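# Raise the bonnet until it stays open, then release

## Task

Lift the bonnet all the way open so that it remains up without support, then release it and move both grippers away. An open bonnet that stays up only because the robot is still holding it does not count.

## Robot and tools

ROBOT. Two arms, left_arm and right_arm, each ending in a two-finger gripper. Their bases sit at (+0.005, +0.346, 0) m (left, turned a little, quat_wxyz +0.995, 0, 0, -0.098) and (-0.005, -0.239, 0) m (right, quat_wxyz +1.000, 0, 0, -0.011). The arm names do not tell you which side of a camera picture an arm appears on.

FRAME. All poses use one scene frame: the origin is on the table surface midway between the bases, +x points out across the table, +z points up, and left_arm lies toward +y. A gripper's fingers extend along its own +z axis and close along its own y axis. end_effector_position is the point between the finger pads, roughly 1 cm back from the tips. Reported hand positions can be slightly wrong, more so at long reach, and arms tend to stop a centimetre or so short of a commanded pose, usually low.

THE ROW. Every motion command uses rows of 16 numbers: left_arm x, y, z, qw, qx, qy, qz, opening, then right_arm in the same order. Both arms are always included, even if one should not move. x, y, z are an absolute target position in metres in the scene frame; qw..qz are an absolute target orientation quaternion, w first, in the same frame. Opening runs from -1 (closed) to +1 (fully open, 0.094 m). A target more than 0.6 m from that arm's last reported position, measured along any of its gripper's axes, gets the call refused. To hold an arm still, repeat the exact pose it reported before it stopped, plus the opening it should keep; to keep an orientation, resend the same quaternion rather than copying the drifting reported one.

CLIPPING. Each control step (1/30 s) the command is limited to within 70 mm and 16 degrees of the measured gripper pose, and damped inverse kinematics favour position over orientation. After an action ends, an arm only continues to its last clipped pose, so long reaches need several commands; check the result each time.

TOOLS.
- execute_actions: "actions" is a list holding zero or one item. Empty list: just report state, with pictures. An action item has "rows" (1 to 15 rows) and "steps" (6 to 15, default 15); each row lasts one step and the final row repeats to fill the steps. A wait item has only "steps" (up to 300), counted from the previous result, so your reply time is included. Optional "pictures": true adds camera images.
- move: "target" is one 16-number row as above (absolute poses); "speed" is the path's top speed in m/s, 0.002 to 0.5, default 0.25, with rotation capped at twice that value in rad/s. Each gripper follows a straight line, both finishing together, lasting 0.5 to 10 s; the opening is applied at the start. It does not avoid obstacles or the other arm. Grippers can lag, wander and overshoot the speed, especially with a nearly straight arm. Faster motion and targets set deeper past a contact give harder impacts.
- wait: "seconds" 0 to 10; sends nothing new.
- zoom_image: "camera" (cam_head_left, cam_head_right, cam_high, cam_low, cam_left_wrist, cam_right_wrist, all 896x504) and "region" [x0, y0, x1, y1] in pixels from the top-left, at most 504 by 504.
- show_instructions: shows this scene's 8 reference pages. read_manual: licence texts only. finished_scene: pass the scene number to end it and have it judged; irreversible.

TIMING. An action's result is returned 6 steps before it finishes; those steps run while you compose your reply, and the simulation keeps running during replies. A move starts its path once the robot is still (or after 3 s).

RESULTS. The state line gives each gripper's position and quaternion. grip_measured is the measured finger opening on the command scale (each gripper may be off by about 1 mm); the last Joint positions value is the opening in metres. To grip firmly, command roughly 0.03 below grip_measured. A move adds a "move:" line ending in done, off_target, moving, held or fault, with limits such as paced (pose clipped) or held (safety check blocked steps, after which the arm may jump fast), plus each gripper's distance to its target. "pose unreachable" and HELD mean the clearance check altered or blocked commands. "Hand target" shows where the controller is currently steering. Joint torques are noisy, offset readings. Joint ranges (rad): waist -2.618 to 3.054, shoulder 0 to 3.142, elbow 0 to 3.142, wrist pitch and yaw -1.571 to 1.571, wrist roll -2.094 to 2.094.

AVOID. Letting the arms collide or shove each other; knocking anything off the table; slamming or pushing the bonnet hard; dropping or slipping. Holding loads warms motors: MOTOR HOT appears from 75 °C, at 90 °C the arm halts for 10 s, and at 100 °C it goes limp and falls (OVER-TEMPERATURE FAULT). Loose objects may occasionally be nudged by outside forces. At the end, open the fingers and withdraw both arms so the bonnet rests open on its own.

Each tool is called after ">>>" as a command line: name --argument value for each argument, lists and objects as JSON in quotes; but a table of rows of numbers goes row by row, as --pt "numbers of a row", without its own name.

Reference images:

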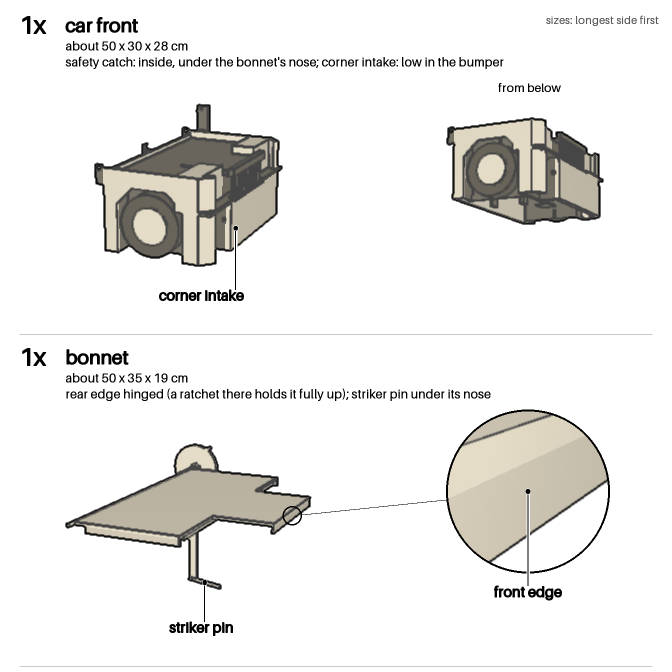

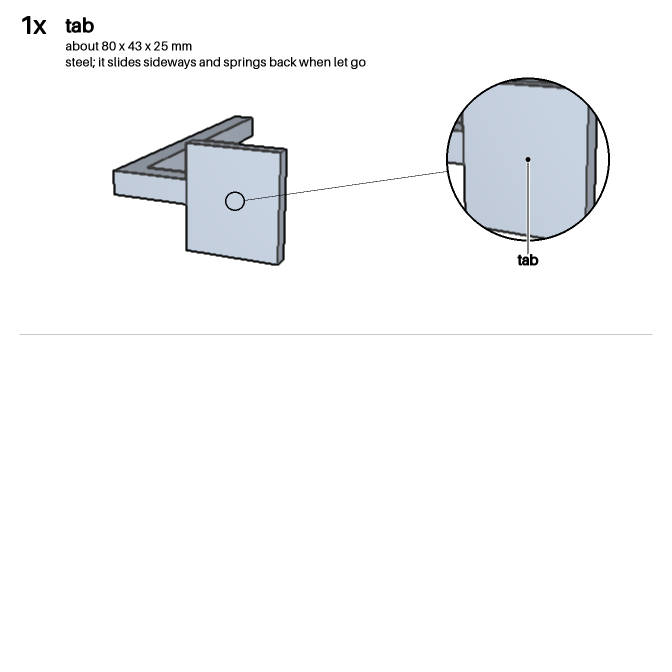

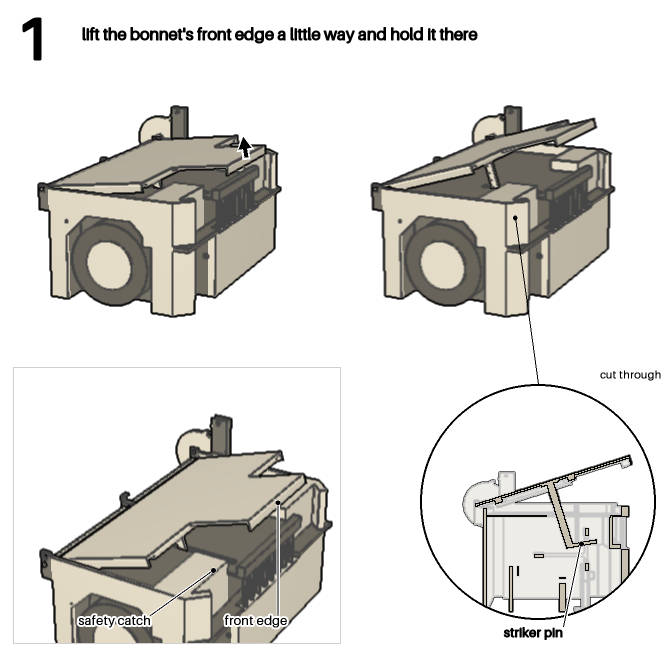

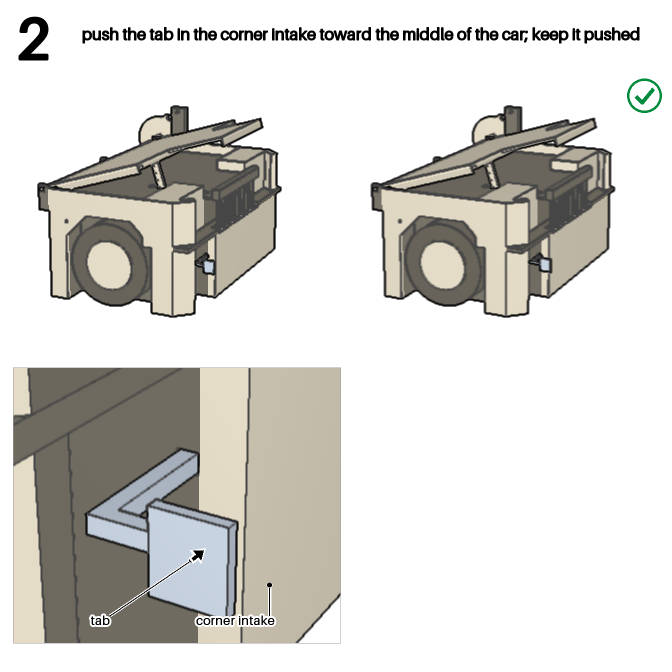

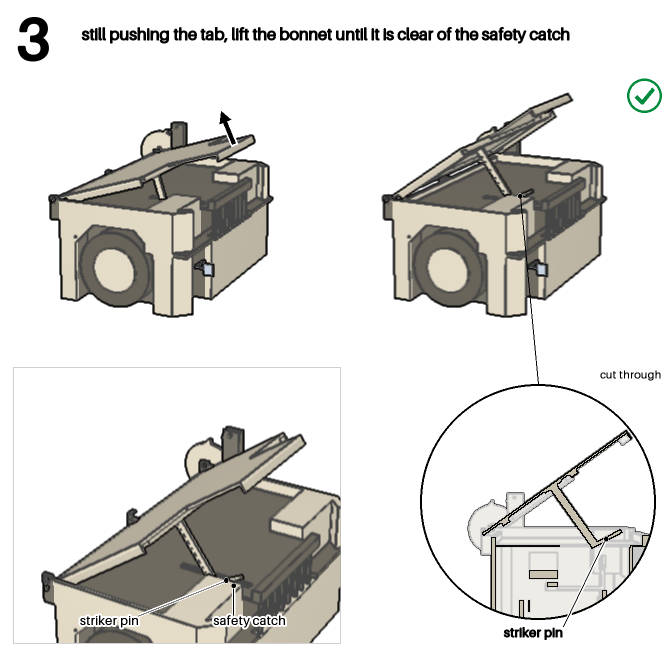

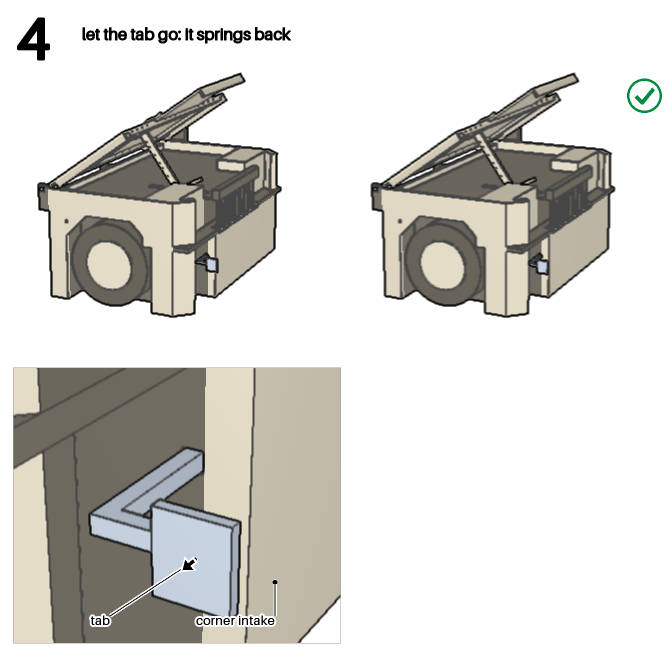

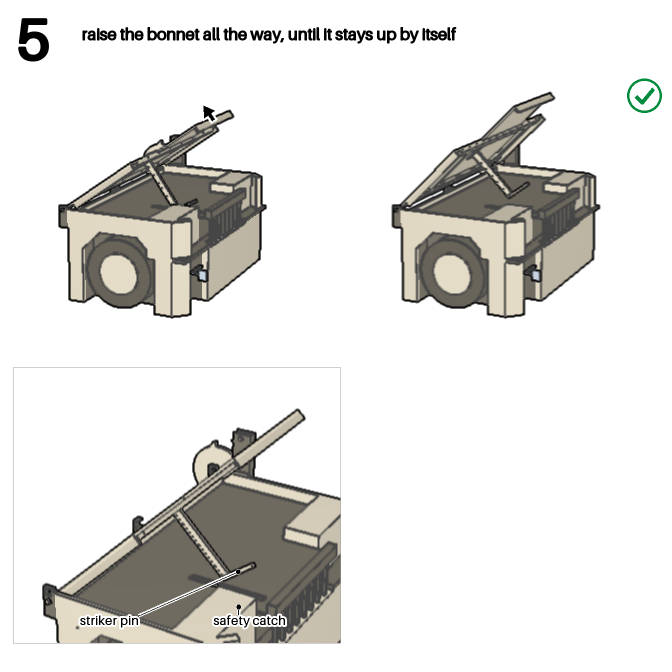

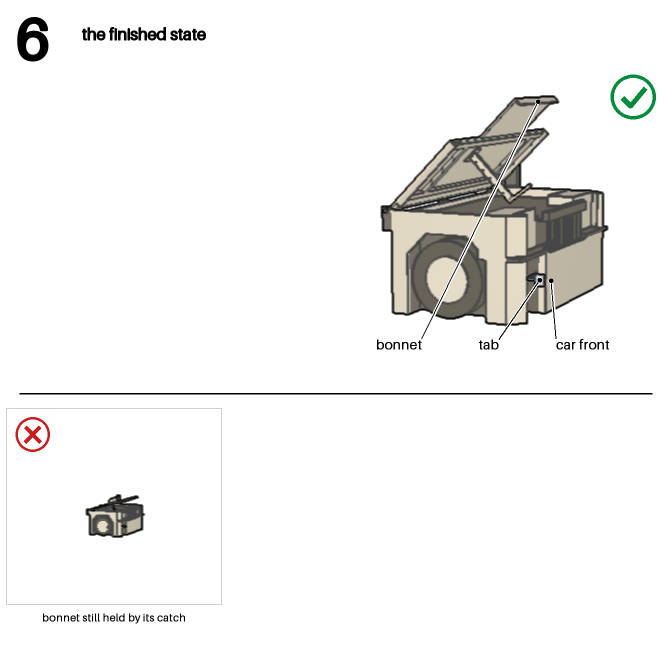

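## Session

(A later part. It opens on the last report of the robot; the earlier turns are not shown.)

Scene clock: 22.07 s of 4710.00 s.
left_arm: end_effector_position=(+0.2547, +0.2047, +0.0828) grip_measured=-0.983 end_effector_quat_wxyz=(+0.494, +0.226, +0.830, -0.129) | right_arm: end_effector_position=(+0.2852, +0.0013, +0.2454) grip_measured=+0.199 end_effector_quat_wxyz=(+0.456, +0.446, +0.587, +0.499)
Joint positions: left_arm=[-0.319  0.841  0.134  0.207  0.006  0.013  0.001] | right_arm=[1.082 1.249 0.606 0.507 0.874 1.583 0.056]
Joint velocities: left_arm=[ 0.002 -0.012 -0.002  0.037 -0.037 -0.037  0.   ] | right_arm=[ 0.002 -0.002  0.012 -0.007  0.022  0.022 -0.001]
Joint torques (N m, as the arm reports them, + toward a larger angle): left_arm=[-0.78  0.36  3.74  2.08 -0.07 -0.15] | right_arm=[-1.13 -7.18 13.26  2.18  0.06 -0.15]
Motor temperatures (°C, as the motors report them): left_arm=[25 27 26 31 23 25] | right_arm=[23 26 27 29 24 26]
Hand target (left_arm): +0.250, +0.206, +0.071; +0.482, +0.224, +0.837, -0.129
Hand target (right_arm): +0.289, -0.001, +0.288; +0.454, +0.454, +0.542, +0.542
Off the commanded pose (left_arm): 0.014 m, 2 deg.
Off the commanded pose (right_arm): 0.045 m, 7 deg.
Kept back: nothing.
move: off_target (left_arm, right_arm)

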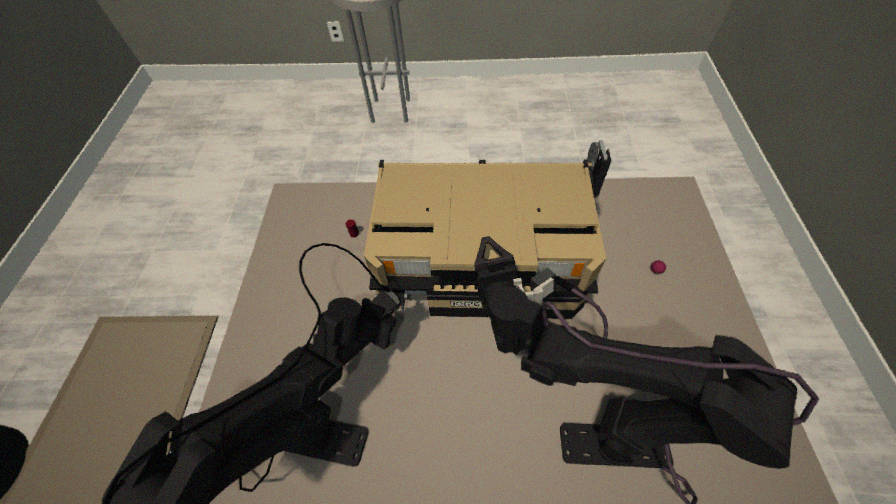

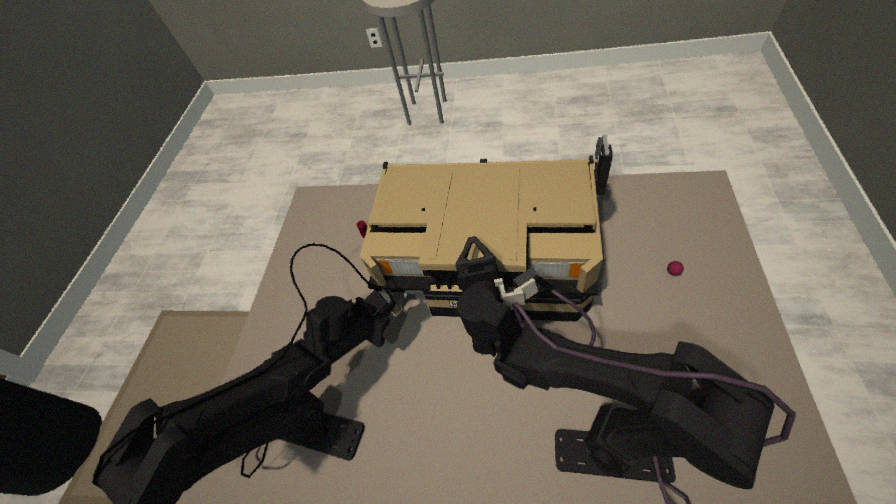

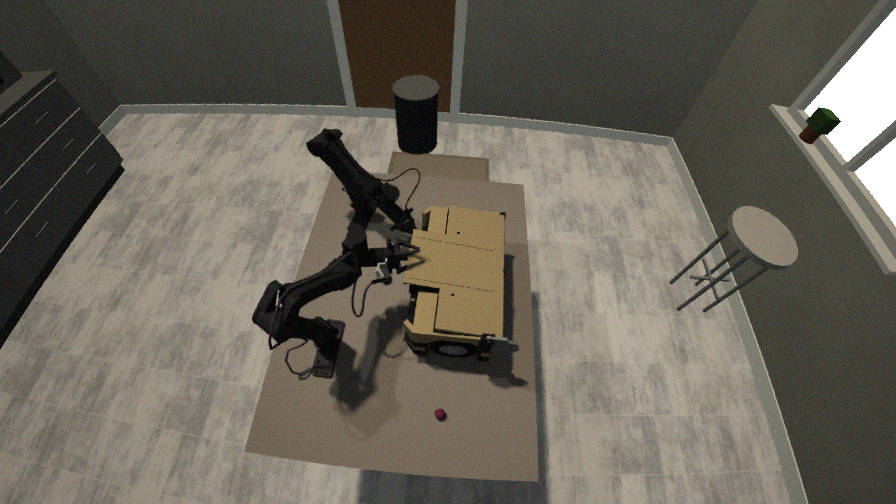

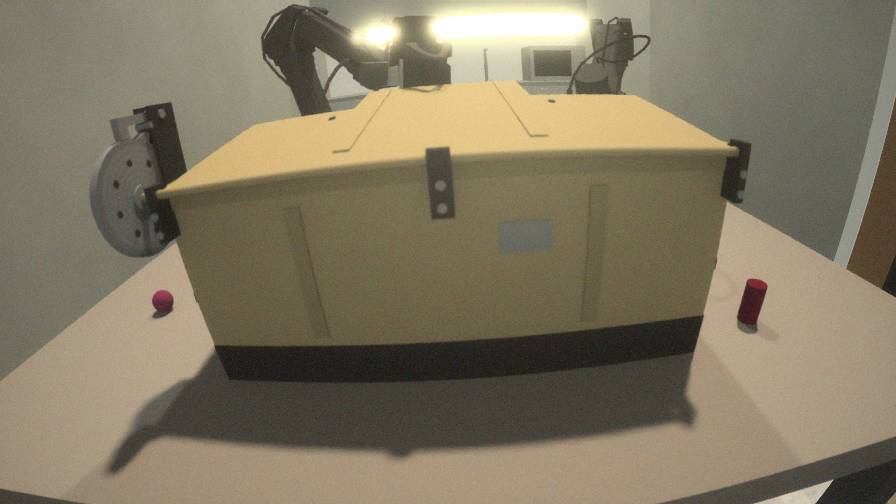

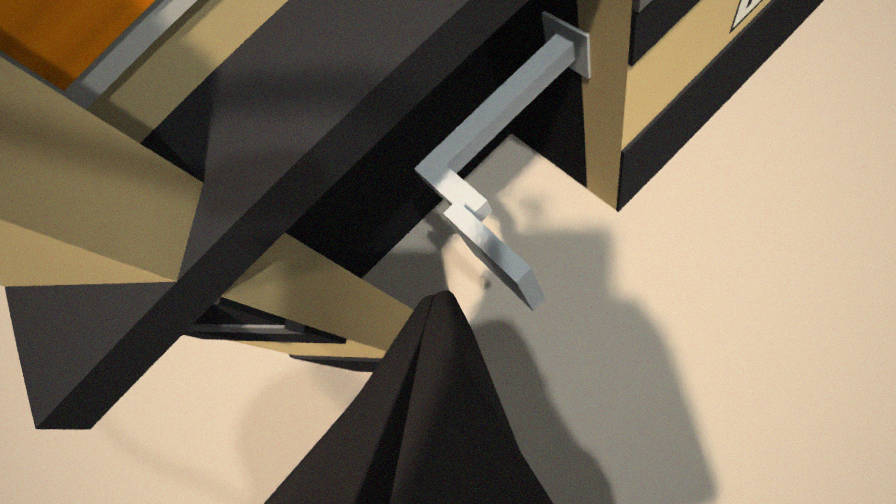

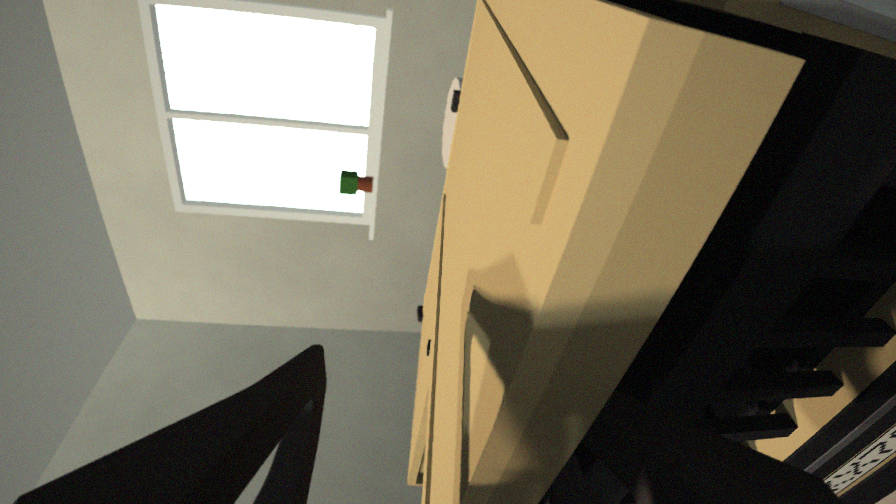

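>>> move --target '[0.25,0.205,0.07,0.483,0.224,0.837,-0.129,-1, 0.29,0.0,0.34,0.454,0.454,0.50,0.58,0.2]' --speed 0.05

Scene clock: 25.00 s of 4710.00 s.
left_arm: end_effector_position=(+0.2555, +0.2050, +0.0838) grip_measured=-0.983 end_effector_quat_wxyz=(+0.496, +0.224, +0.829, -0.129) | right_arm: end_effector_position=(+0.2882, +0.0010, +0.2743) grip_measured=+0.200 end_effector_quat_wxyz=(+0.462, +0.448, +0.571, +0.510)
Joint positions: left_arm=[-0.319  0.841  0.134  0.212  0.002  0.011  0.001] | right_arm=[1.077 1.225 0.673 0.469 0.884 1.563 0.056]
Joint velocities: left_arm=[-0.012 -0.002  0.007  0.022 -0.066  0.037 -0.001] | right_arm=[-0.002  0.002 -0.002 -0.007  0.022 -0.022  0.   ]
Joint torques (N m, as the arm reports them, + toward a larger angle): left_arm=[-1.09  0.54  3.68  2.09 -0.06 -0.15] | right_arm=[-0.51 -7.64 14.73  2.75 -0.07 -0.24]
Motor temperatures (°C, as the motors report them): left_arm=[25 27 26 31 23 25] | right_arm=[23 26 28 30 24 26]
Hand target (left_arm): +0.249, +0.205, +0.070; +0.483, +0.224, +0.837, -0.129
Hand target (right_arm): +0.287, -0.003, +0.338; +0.455, +0.454, +0.501, +0.580
Off the commanded pose (left_arm): 0.015 m, 2 deg.
Off the commanded pose (right_arm): 0.066 m, 12 deg.
Kept back: nothing.
move: off_target (left_arm, right_arm)

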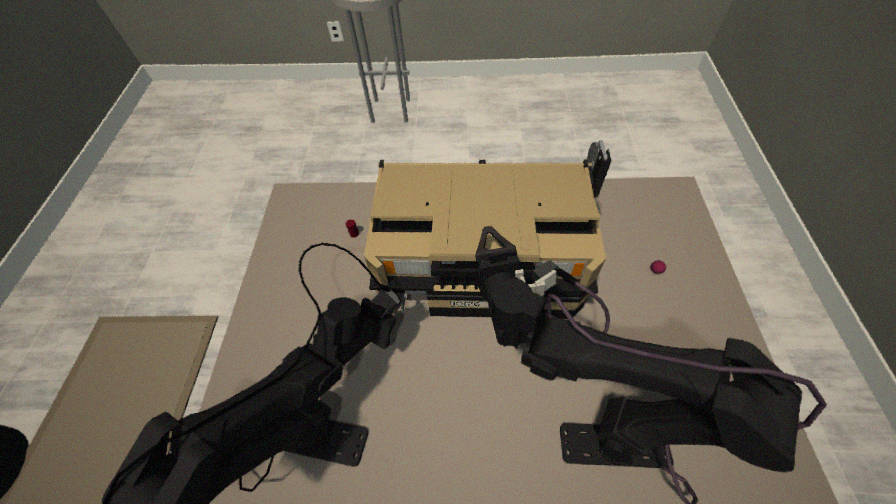

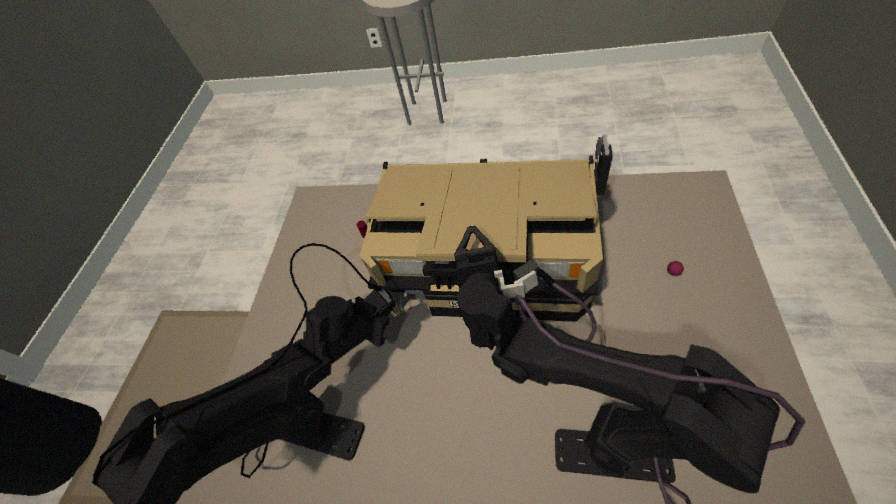

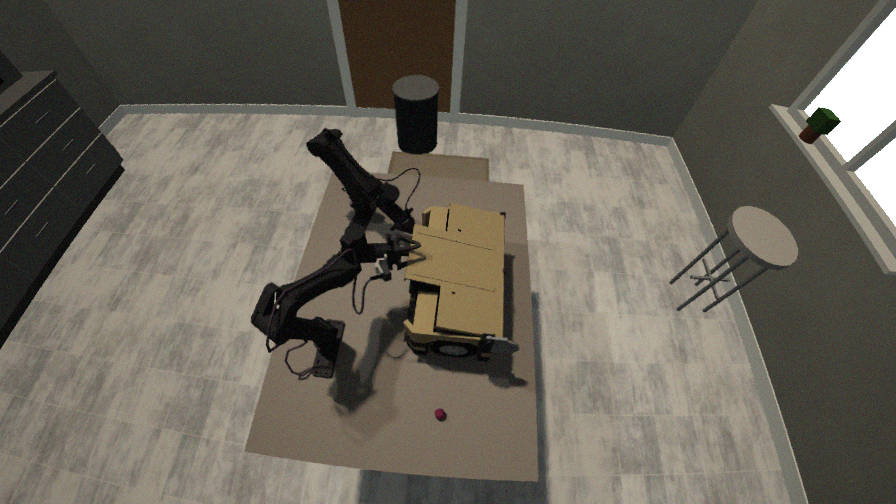

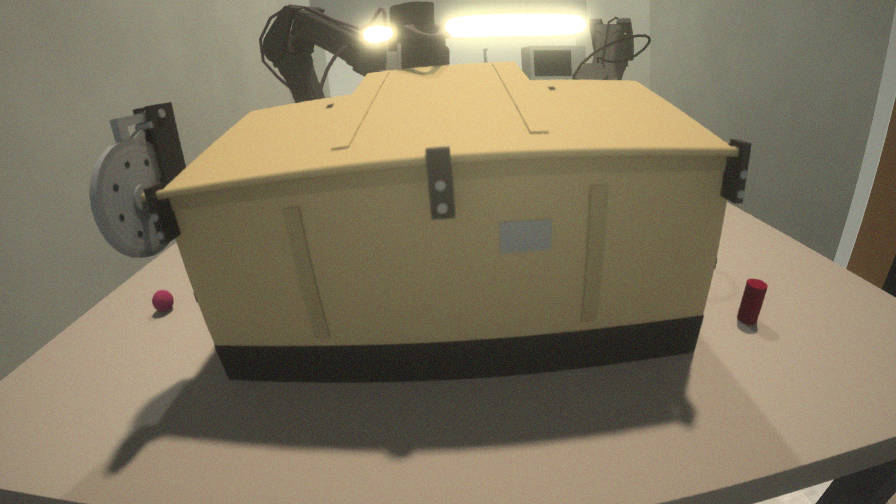

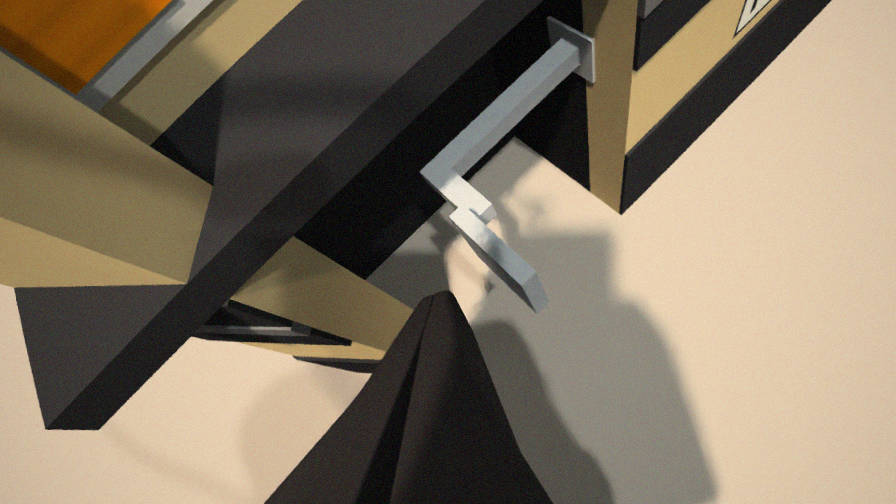

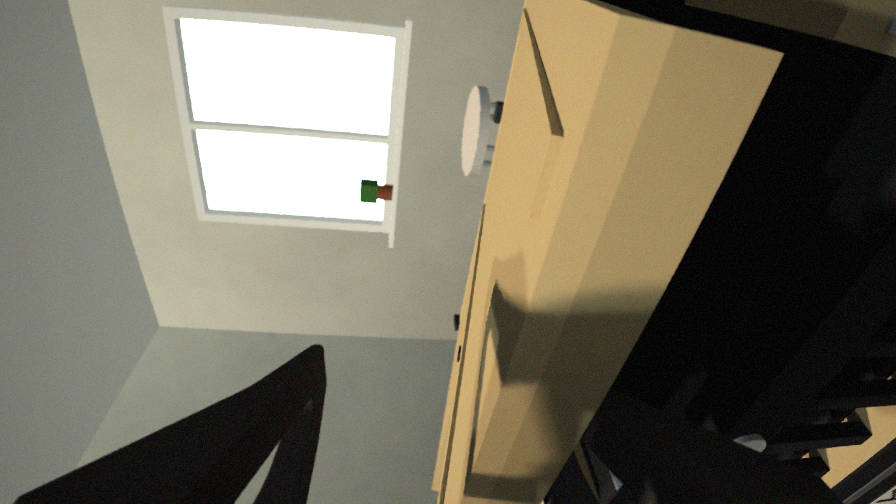

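>>> execute_actions --actions '[{"rows":[[0.252,0.20,0.068,0.483,0.224,0.837,-0.129,-1, 0.293,0.0,0.345,0.454,0.454,0.53,0.55,0.2],[0.252,0.20,0.068,0.483,0.224,0.837,-0.129,-1, 0.293,0.0,0.345,0.454,0.454,0.53,0.55,0.2],[0.252,0.20,0.068,0.483,0.224,0.837,-0.129,-1, 0.293,0.0,0.345,0.454,0.454,0.53,0.55,0.2],[0.252,0.20,0.068,0.483,0.224,0.837,-0.129,-1, 0.293,0.0,0.345,0.454,0.454,0.53,0.55,0.2],[0.252,0.20,0.068,0.483,0.224,0.837,-0.129,-1, 0.293,0.0,0.345,0.454,0.454,0.53,0.55,0.2],[0.254,0.195,0.068,0.483,0.224,0.837,-0.129,-1, 0.295,0.0,0.35,0.454,0.454,0.55,0.53,0.2]]}]'

>>> wait --seconds 0.5

Scene clock: 26.77 s of 4710.00 s.
left_arm: end_effector_position=(+0.2532, +0.1958, +0.0719) grip_measured=-0.983 end_effector_quat_wxyz=(+0.481, +0.233, +0.836, -0.129) | right_arm: end_effector_position=(+0.2951, +0.0021, +0.2988) grip_measured=+0.200 end_effector_quat_wxyz=(+0.462, +0.449, +0.589, +0.488)
Joint positions: left_arm=[-0.367  0.925  0.134  0.261 -0.024 -0.005  0.001] | right_arm=[1.057 1.214 0.816 0.25  0.868 1.578 0.056]
Joint velocities: left_arm=[-0.056  0.198 -0.022  0.037 -0.051 -0.081 -0.   ] | right_arm=[-0.061 -0.007  0.393 -0.549 -0.022  0.081  0.   ]
Joint torques (N m, as the arm reports them, + toward a larger angle): left_arm=[-0.55 -0.47  4.47  2.16 -0.09 -0.12] | right_arm=[-0.09 -7.57 14.17  2.47  0.05 -0.12]
Motor temperatures (°C, as the motors report them): left_arm=[25 27 26 31 23 25] | right_arm=[23 26 28 31 24 26]
Steps of this call (steps 1 to 44: nothing new was sent; steps 45 to 53: the first 9 steps of this action). Readings (end_effector_position):
45: left_arm (+0.2557, +0.2044, +0.0835) | right_arm (+0.2885, +0.0012, +0.2746)
46: left_arm (+0.2554, +0.2026, +0.0824) | right_arm (+0.2890, +0.0016, +0.2752)
48: left_arm (+0.2541, +0.2000, +0.0789) | right_arm (+0.2905, +0.0017, +0.2821)
52: left_arm (+0.2536, +0.1966, +0.0734) | right_arm (+0.2942, +0.0021, +0.2959)
53: the state above

Scene clock: 27.47 s of 4710.00 s.
left_arm: end_effector_position=(+0.2567, +0.1956, +0.0751) grip_measured=-0.983 end_effector_quat_wxyz=(+0.489, +0.226, +0.833, -0.128) | right_arm: end_effector_position=(+0.2948, +0.0030, +0.2943) grip_measured=+0.200 end_effector_quat_wxyz=(+0.457, +0.447, +0.607, +0.473)
Joint positions: left_arm=[-0.369  0.937  0.134  0.291 -0.038 -0.013  0.001] | right_arm=[1.054 1.214 0.843 0.165 0.852 1.595 0.056]
Joint velocities: left_arm=[-0.007 -0.022 -0.012 -0.007 -0.007  0.051  0.   ] | right_arm=[ 0.012  0.012 -0.022  0.022  0.037 -0.051 -0.   ]
Joint torques (N m, as the arm reports them, + toward a larger angle): left_arm=[-0.81 -0.09  4.42  2.08 -0.07 -0.15] | right_arm=[-0.21 -7.23 14.47  2.44  0.12 -0.17]
Motor temperatures (°C, as the motors report them): left_arm=[25 27 26 32 23 25] | right_arm=[23 26 29 31 24 26]
Hand target (left_arm): +0.254, +0.195, +0.068; +0.482, +0.224, +0.837, -0.129
Hand target (right_arm): +0.294, -0.001, +0.348; +0.455, +0.455, +0.551, +0.531
Off the commanded pose (left_arm): 0.008 m, 1 deg.
Off the commanded pose (right_arm): 0.056 m, 9 deg.
Kept back: nothing.
Steps of this call (steps 1 to 6: the last 6 steps of your previous action; steps 7 to 21: nothing new was sent). Readings (end_effector_position):
1: left_arm (+0.2533, +0.1956, +0.0712) | right_arm (+0.2956, +0.0021, +0.3010)
2: left_arm (+0.2536, +0.1955, +0.0710) | right_arm (+0.2959, +0.0022, +0.3023)
4: left_arm (+0.2545, +0.1957, +0.0717) | right_arm (+0.2958, +0.0024, +0.3019)
8: left_arm (+0.2559, +0.1956, +0.0738) | right_arm (+0.2952, +0.0028, +0.2971)
21: the state above

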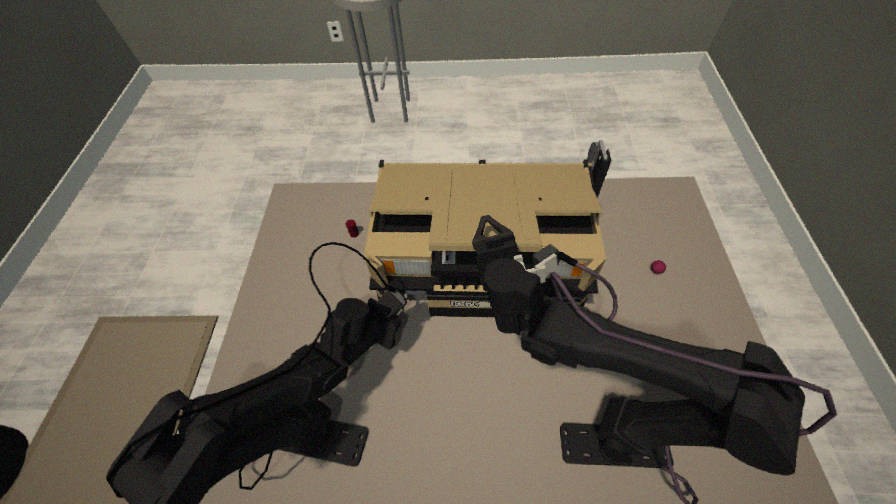

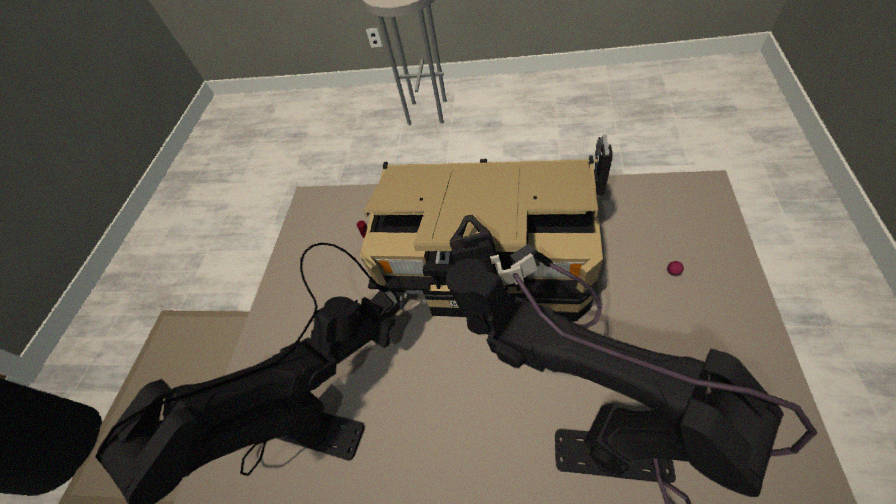

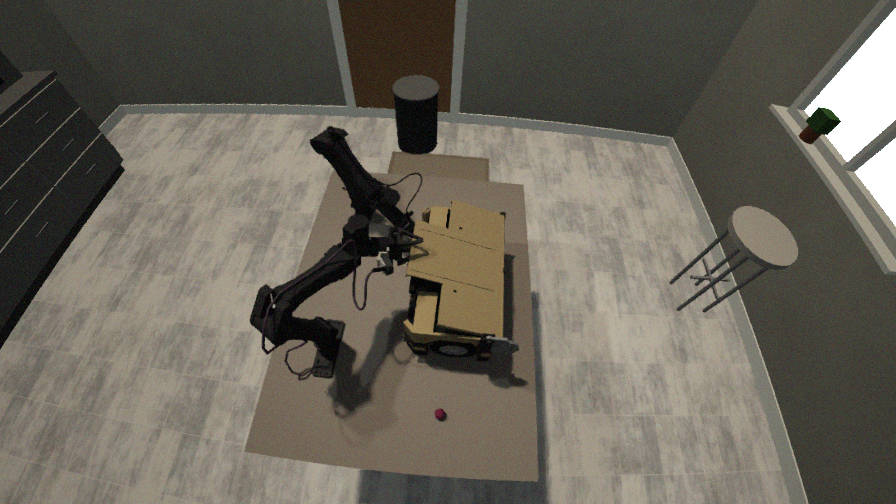

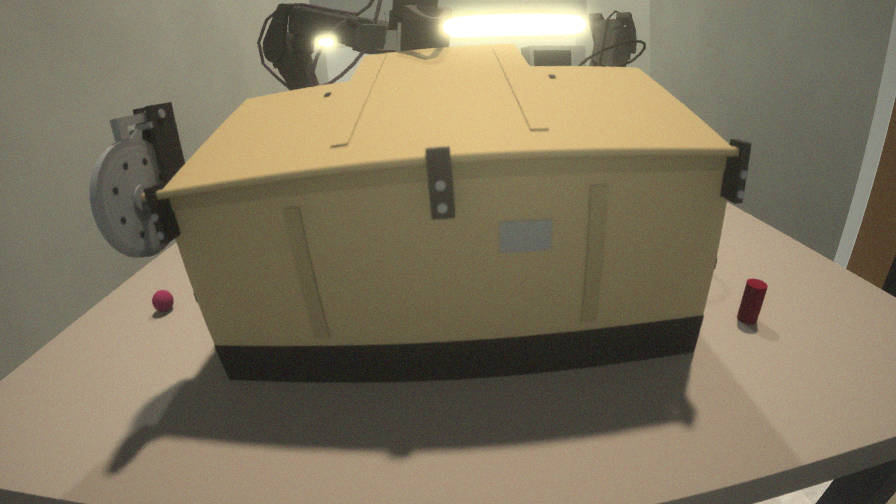

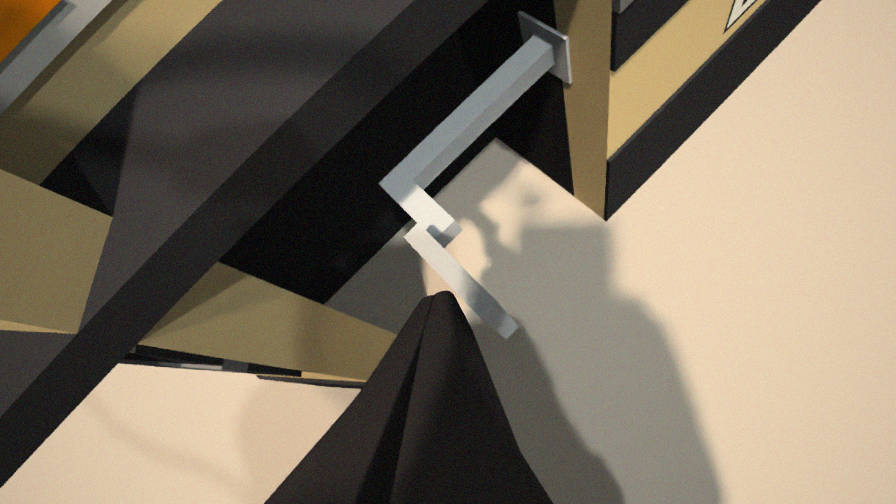

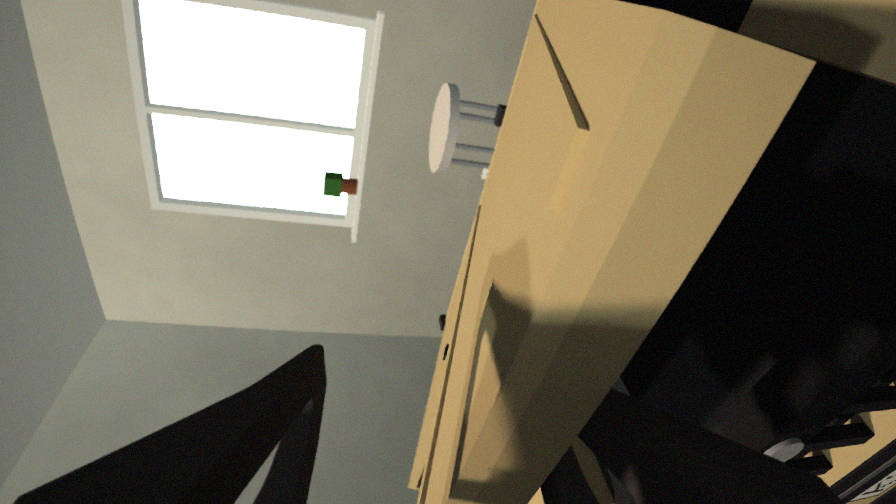

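Push the tab.

>>> execute_actions --actions '[{"rows":[[0.256,0.19,0.068,0.483,0.224,0.837,-0.129,-1, 0.295,0.0,0.35,0.454,0.454,0.55,0.53,0.2],[0.257,0.187,0.068,0.483,0.224,0.837,-0.129,-1, 0.295,0.0,0.35,0.454,0.454,0.55,0.53,0.2],[0.258,0.184,0.068,0.483,0.224,0.837,-0.129,-1, 0.295,0.0,0.35,0.454,0.454,0.55,0.53,0.2],[0.258,0.181,0.068,0.483,0.224,0.837,-0.129,-1, 0.295,0.0,0.35,0.454,0.454,0.55,0.53,0.2],[0.258,0.178,0.068,0.483,0.224,0.837,-0.129,-1, 0.295,0.0,0.35,0.454,0.454,0.55,0.53,0.2],[0.258,0.175,0.068,0.483,0.224,0.837,-0.129,-1, 0.295,0.0,0.35,0.454,0.454,0.55,0.53,0.2],[0.258,0.172,0.068,0.483,0.224,0.837,-0.129,-1, 0.295,0.0,0.35,0.454,0.454,0.55,0.53,0.2],[0.258,0.169,0.068,0.483,0.224,0.837,-0.129,-1, 0.295,0.0,0.35,0.454,0.454,0.55,0.53,0.2],[0.258,0.166,0.068,0.483,0.224,0.837,-0.129,-1, 0.295,0.0,0.35,0.454,0.454,0.55,0.53,0.2],[0.258,0.163,0.068,0.483,0.224,0.837,-0.129,-1, 0.295,0.0,0.35,0.454,0.454,0.55,0.53,0.2]]}]'

>>> wait --seconds 0.5

Scene clock: 28.17 s of 4710.00 s.
left_arm: end_effector_position=(+0.2514, +0.1886, +0.0539) grip_measured=-0.984 end_effector_quat_wxyz=(+0.466, +0.228, +0.848, -0.104) | right_arm: end_effector_position=(+0.2948, +0.0030, +0.2941) grip_measured=+0.200 end_effector_quat_wxyz=(+0.457, +0.446, +0.607, +0.473)
Joint positions: left_arm=[-0.469  1.054  0.134  0.337 -0.154 -0.056  0.001] | right_arm=[1.054 1.214 0.843 0.163 0.852 1.595 0.056]
Joint velocities: left_arm=[-0.398  0.315  0.002  0.139 -0.535 -0.256 -0.   ] | right_arm=[ 0.002 -0.012 -0.002 -0.095  0.007  0.022 -0.   ]
Joint torques (N m, as the arm reports them, + toward a larger angle): left_arm=[-1.84 -0.58  7.8   2.13  0.59 -0.09] | right_arm=[-0.17 -7.75 14.2   2.48  0.14 -0.16]
Motor temperatures (°C, as the motors report them): left_arm=[25 27 26 32 23 25] | right_arm=[23 27 29 31 24 26]
Steps of this call (steps 1 to 12: nothing new was sent; steps 13 to 21: the first 9 steps of this action). Readings (end_effector_position):
13: left_arm (+0.2568, +0.1953, +0.0747) | right_arm (+0.2948, +0.0030, +0.2943)
14: left_arm (+0.2567, +0.1939, +0.0733) | right_arm (+0.2948, +0.0030, +0.2942)
16: left_arm (+0.2562, +0.1927, +0.0677) | right_arm (+0.2948, +0.0031, +0.2941)
20: left_arm (+0.2525, +0.1896, +0.0562) | right_arm (+0.2948, +0.0030, +0.2941)
21: the state above

Scene clock: 28.87 s of 4710.00 s.
left_arm: end_effector_position=(+0.2501, +0.1723, +0.0587) grip_measured=-0.984 end_effector_quat_wxyz=(+0.471, +0.231, +0.843, -0.122) | right_arm: end_effector_position=(+0.2947, +0.0030, +0.2940) grip_measured=+0.200 end_effector_quat_wxyz=(+0.457, +0.446, +0.608, +0.473)
Joint positions: left_arm=[-0.523  1.094  0.151  0.379 -0.167 -0.09   0.001] | right_arm=[1.054 1.214 0.843 0.163 0.852 1.595 0.056]
Joint velocities: left_arm=[-0.007 -0.002 -0.002  0.007  0.037 -0.051 -0.   ] | right_arm=[ 0.012  0.002  0.022 -0.051 -0.037 -0.007  0.001]
Joint torques (N m, as the arm reports them, + toward a larger angle): left_arm=[-0.7  -0.74  7.08  2.07 -0.13 -0.14] | right_arm=[-0.17 -7.74 14.2   2.48  0.14 -0.17]
Motor temperatures (°C, as the motors report them): left_arm=[25 27 26 32 23 25] | right_arm=[23 27 29 31 24 26]
Hand target (left_arm): +0.257, +0.165, +0.069; +0.482, +0.224, +0.837, -0.129
Hand target (right_arm): +0.293, -0.002, +0.348; +0.455, +0.455, +0.551, +0.531
Off the commanded pose (left_arm): 0.015 m, 2 deg.
Off the commanded pose (right_arm): 0.056 m, 9 deg.
Kept back: nothing.
Steps of this call (steps 1 to 6: the last 6 steps of your previous action; steps 7 to 21: nothing new was sent). Readings (end_effector_position):
1: left_arm (+0.2500, +0.1870, +0.0520) | right_arm (+0.2947, +0.0030, +0.2940)
2: left_arm (+0.2477, +0.1835, +0.0503) | right_arm (+0.2947, +0.0030, +0.2940)
4: left_arm (+0.2453, +0.1780, +0.0495) | right_arm (+0.2947, +0.0030, +0.2940)
8: left_arm (+0.2484, +0.1738, +0.0553) | right_arm (+0.2947, +0.0030, +0.2940)
21: the state above

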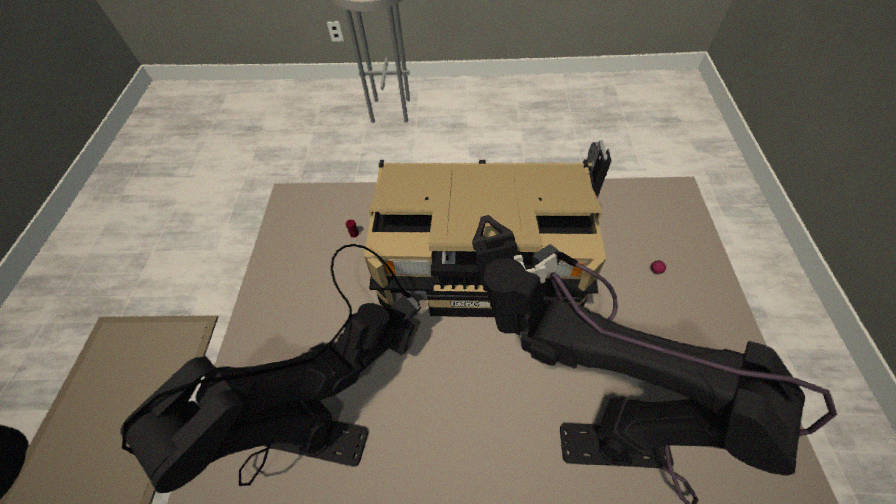

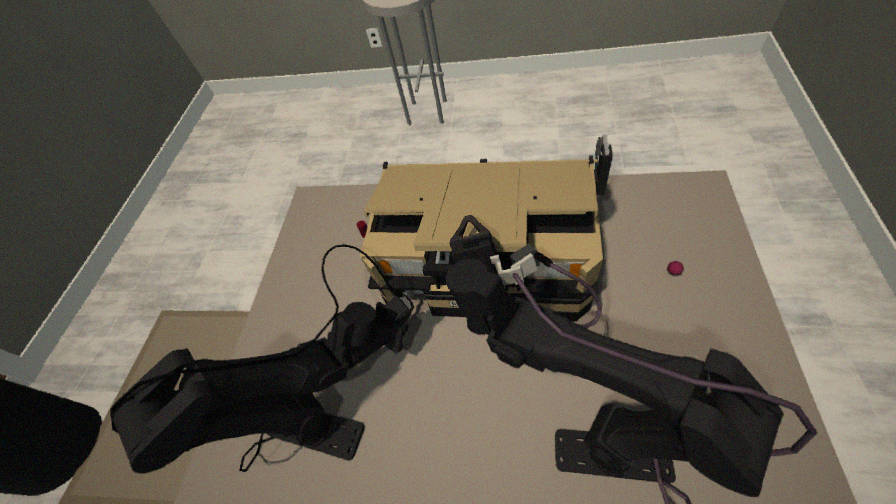

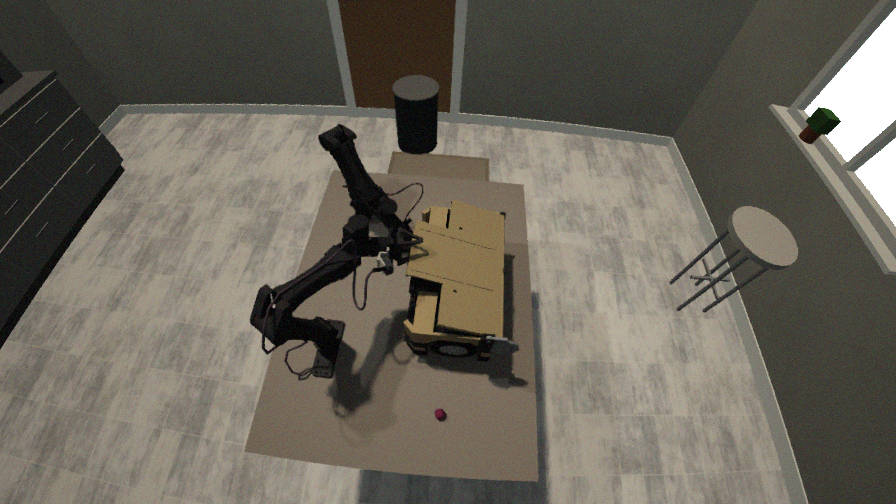

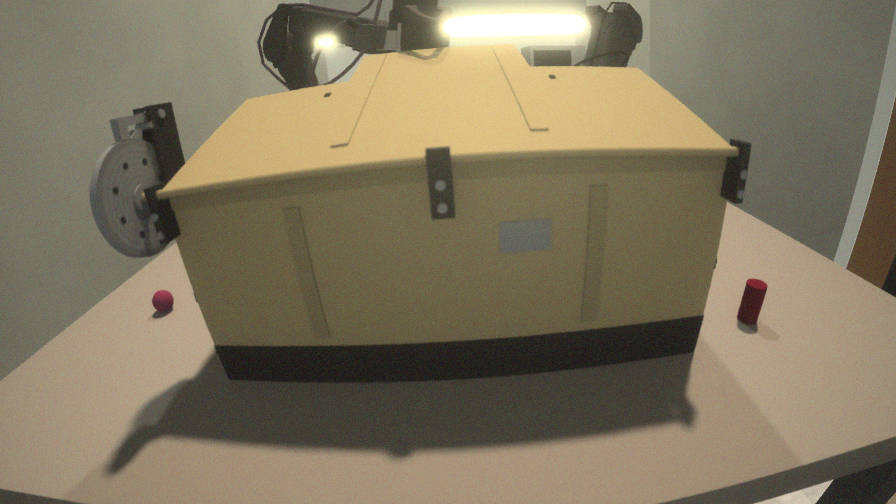

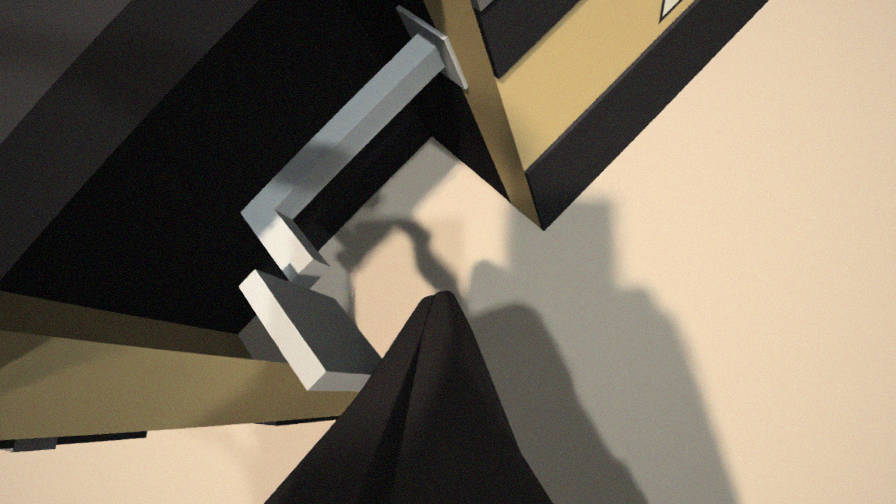

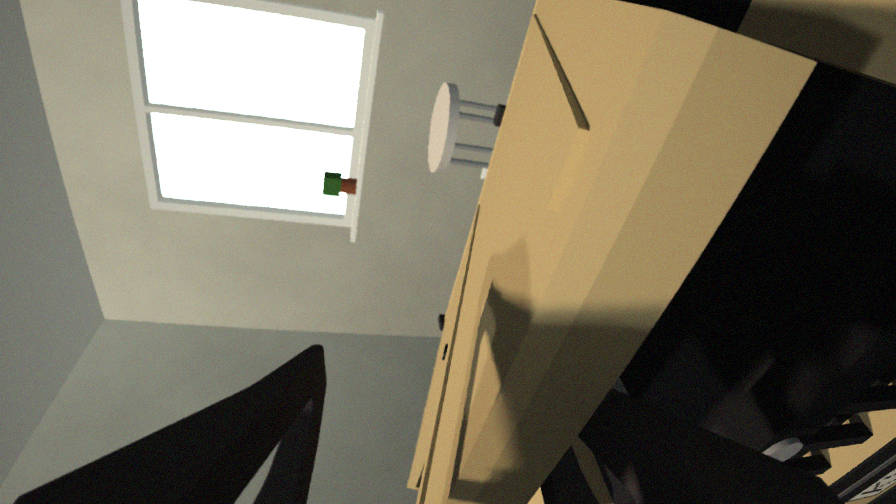

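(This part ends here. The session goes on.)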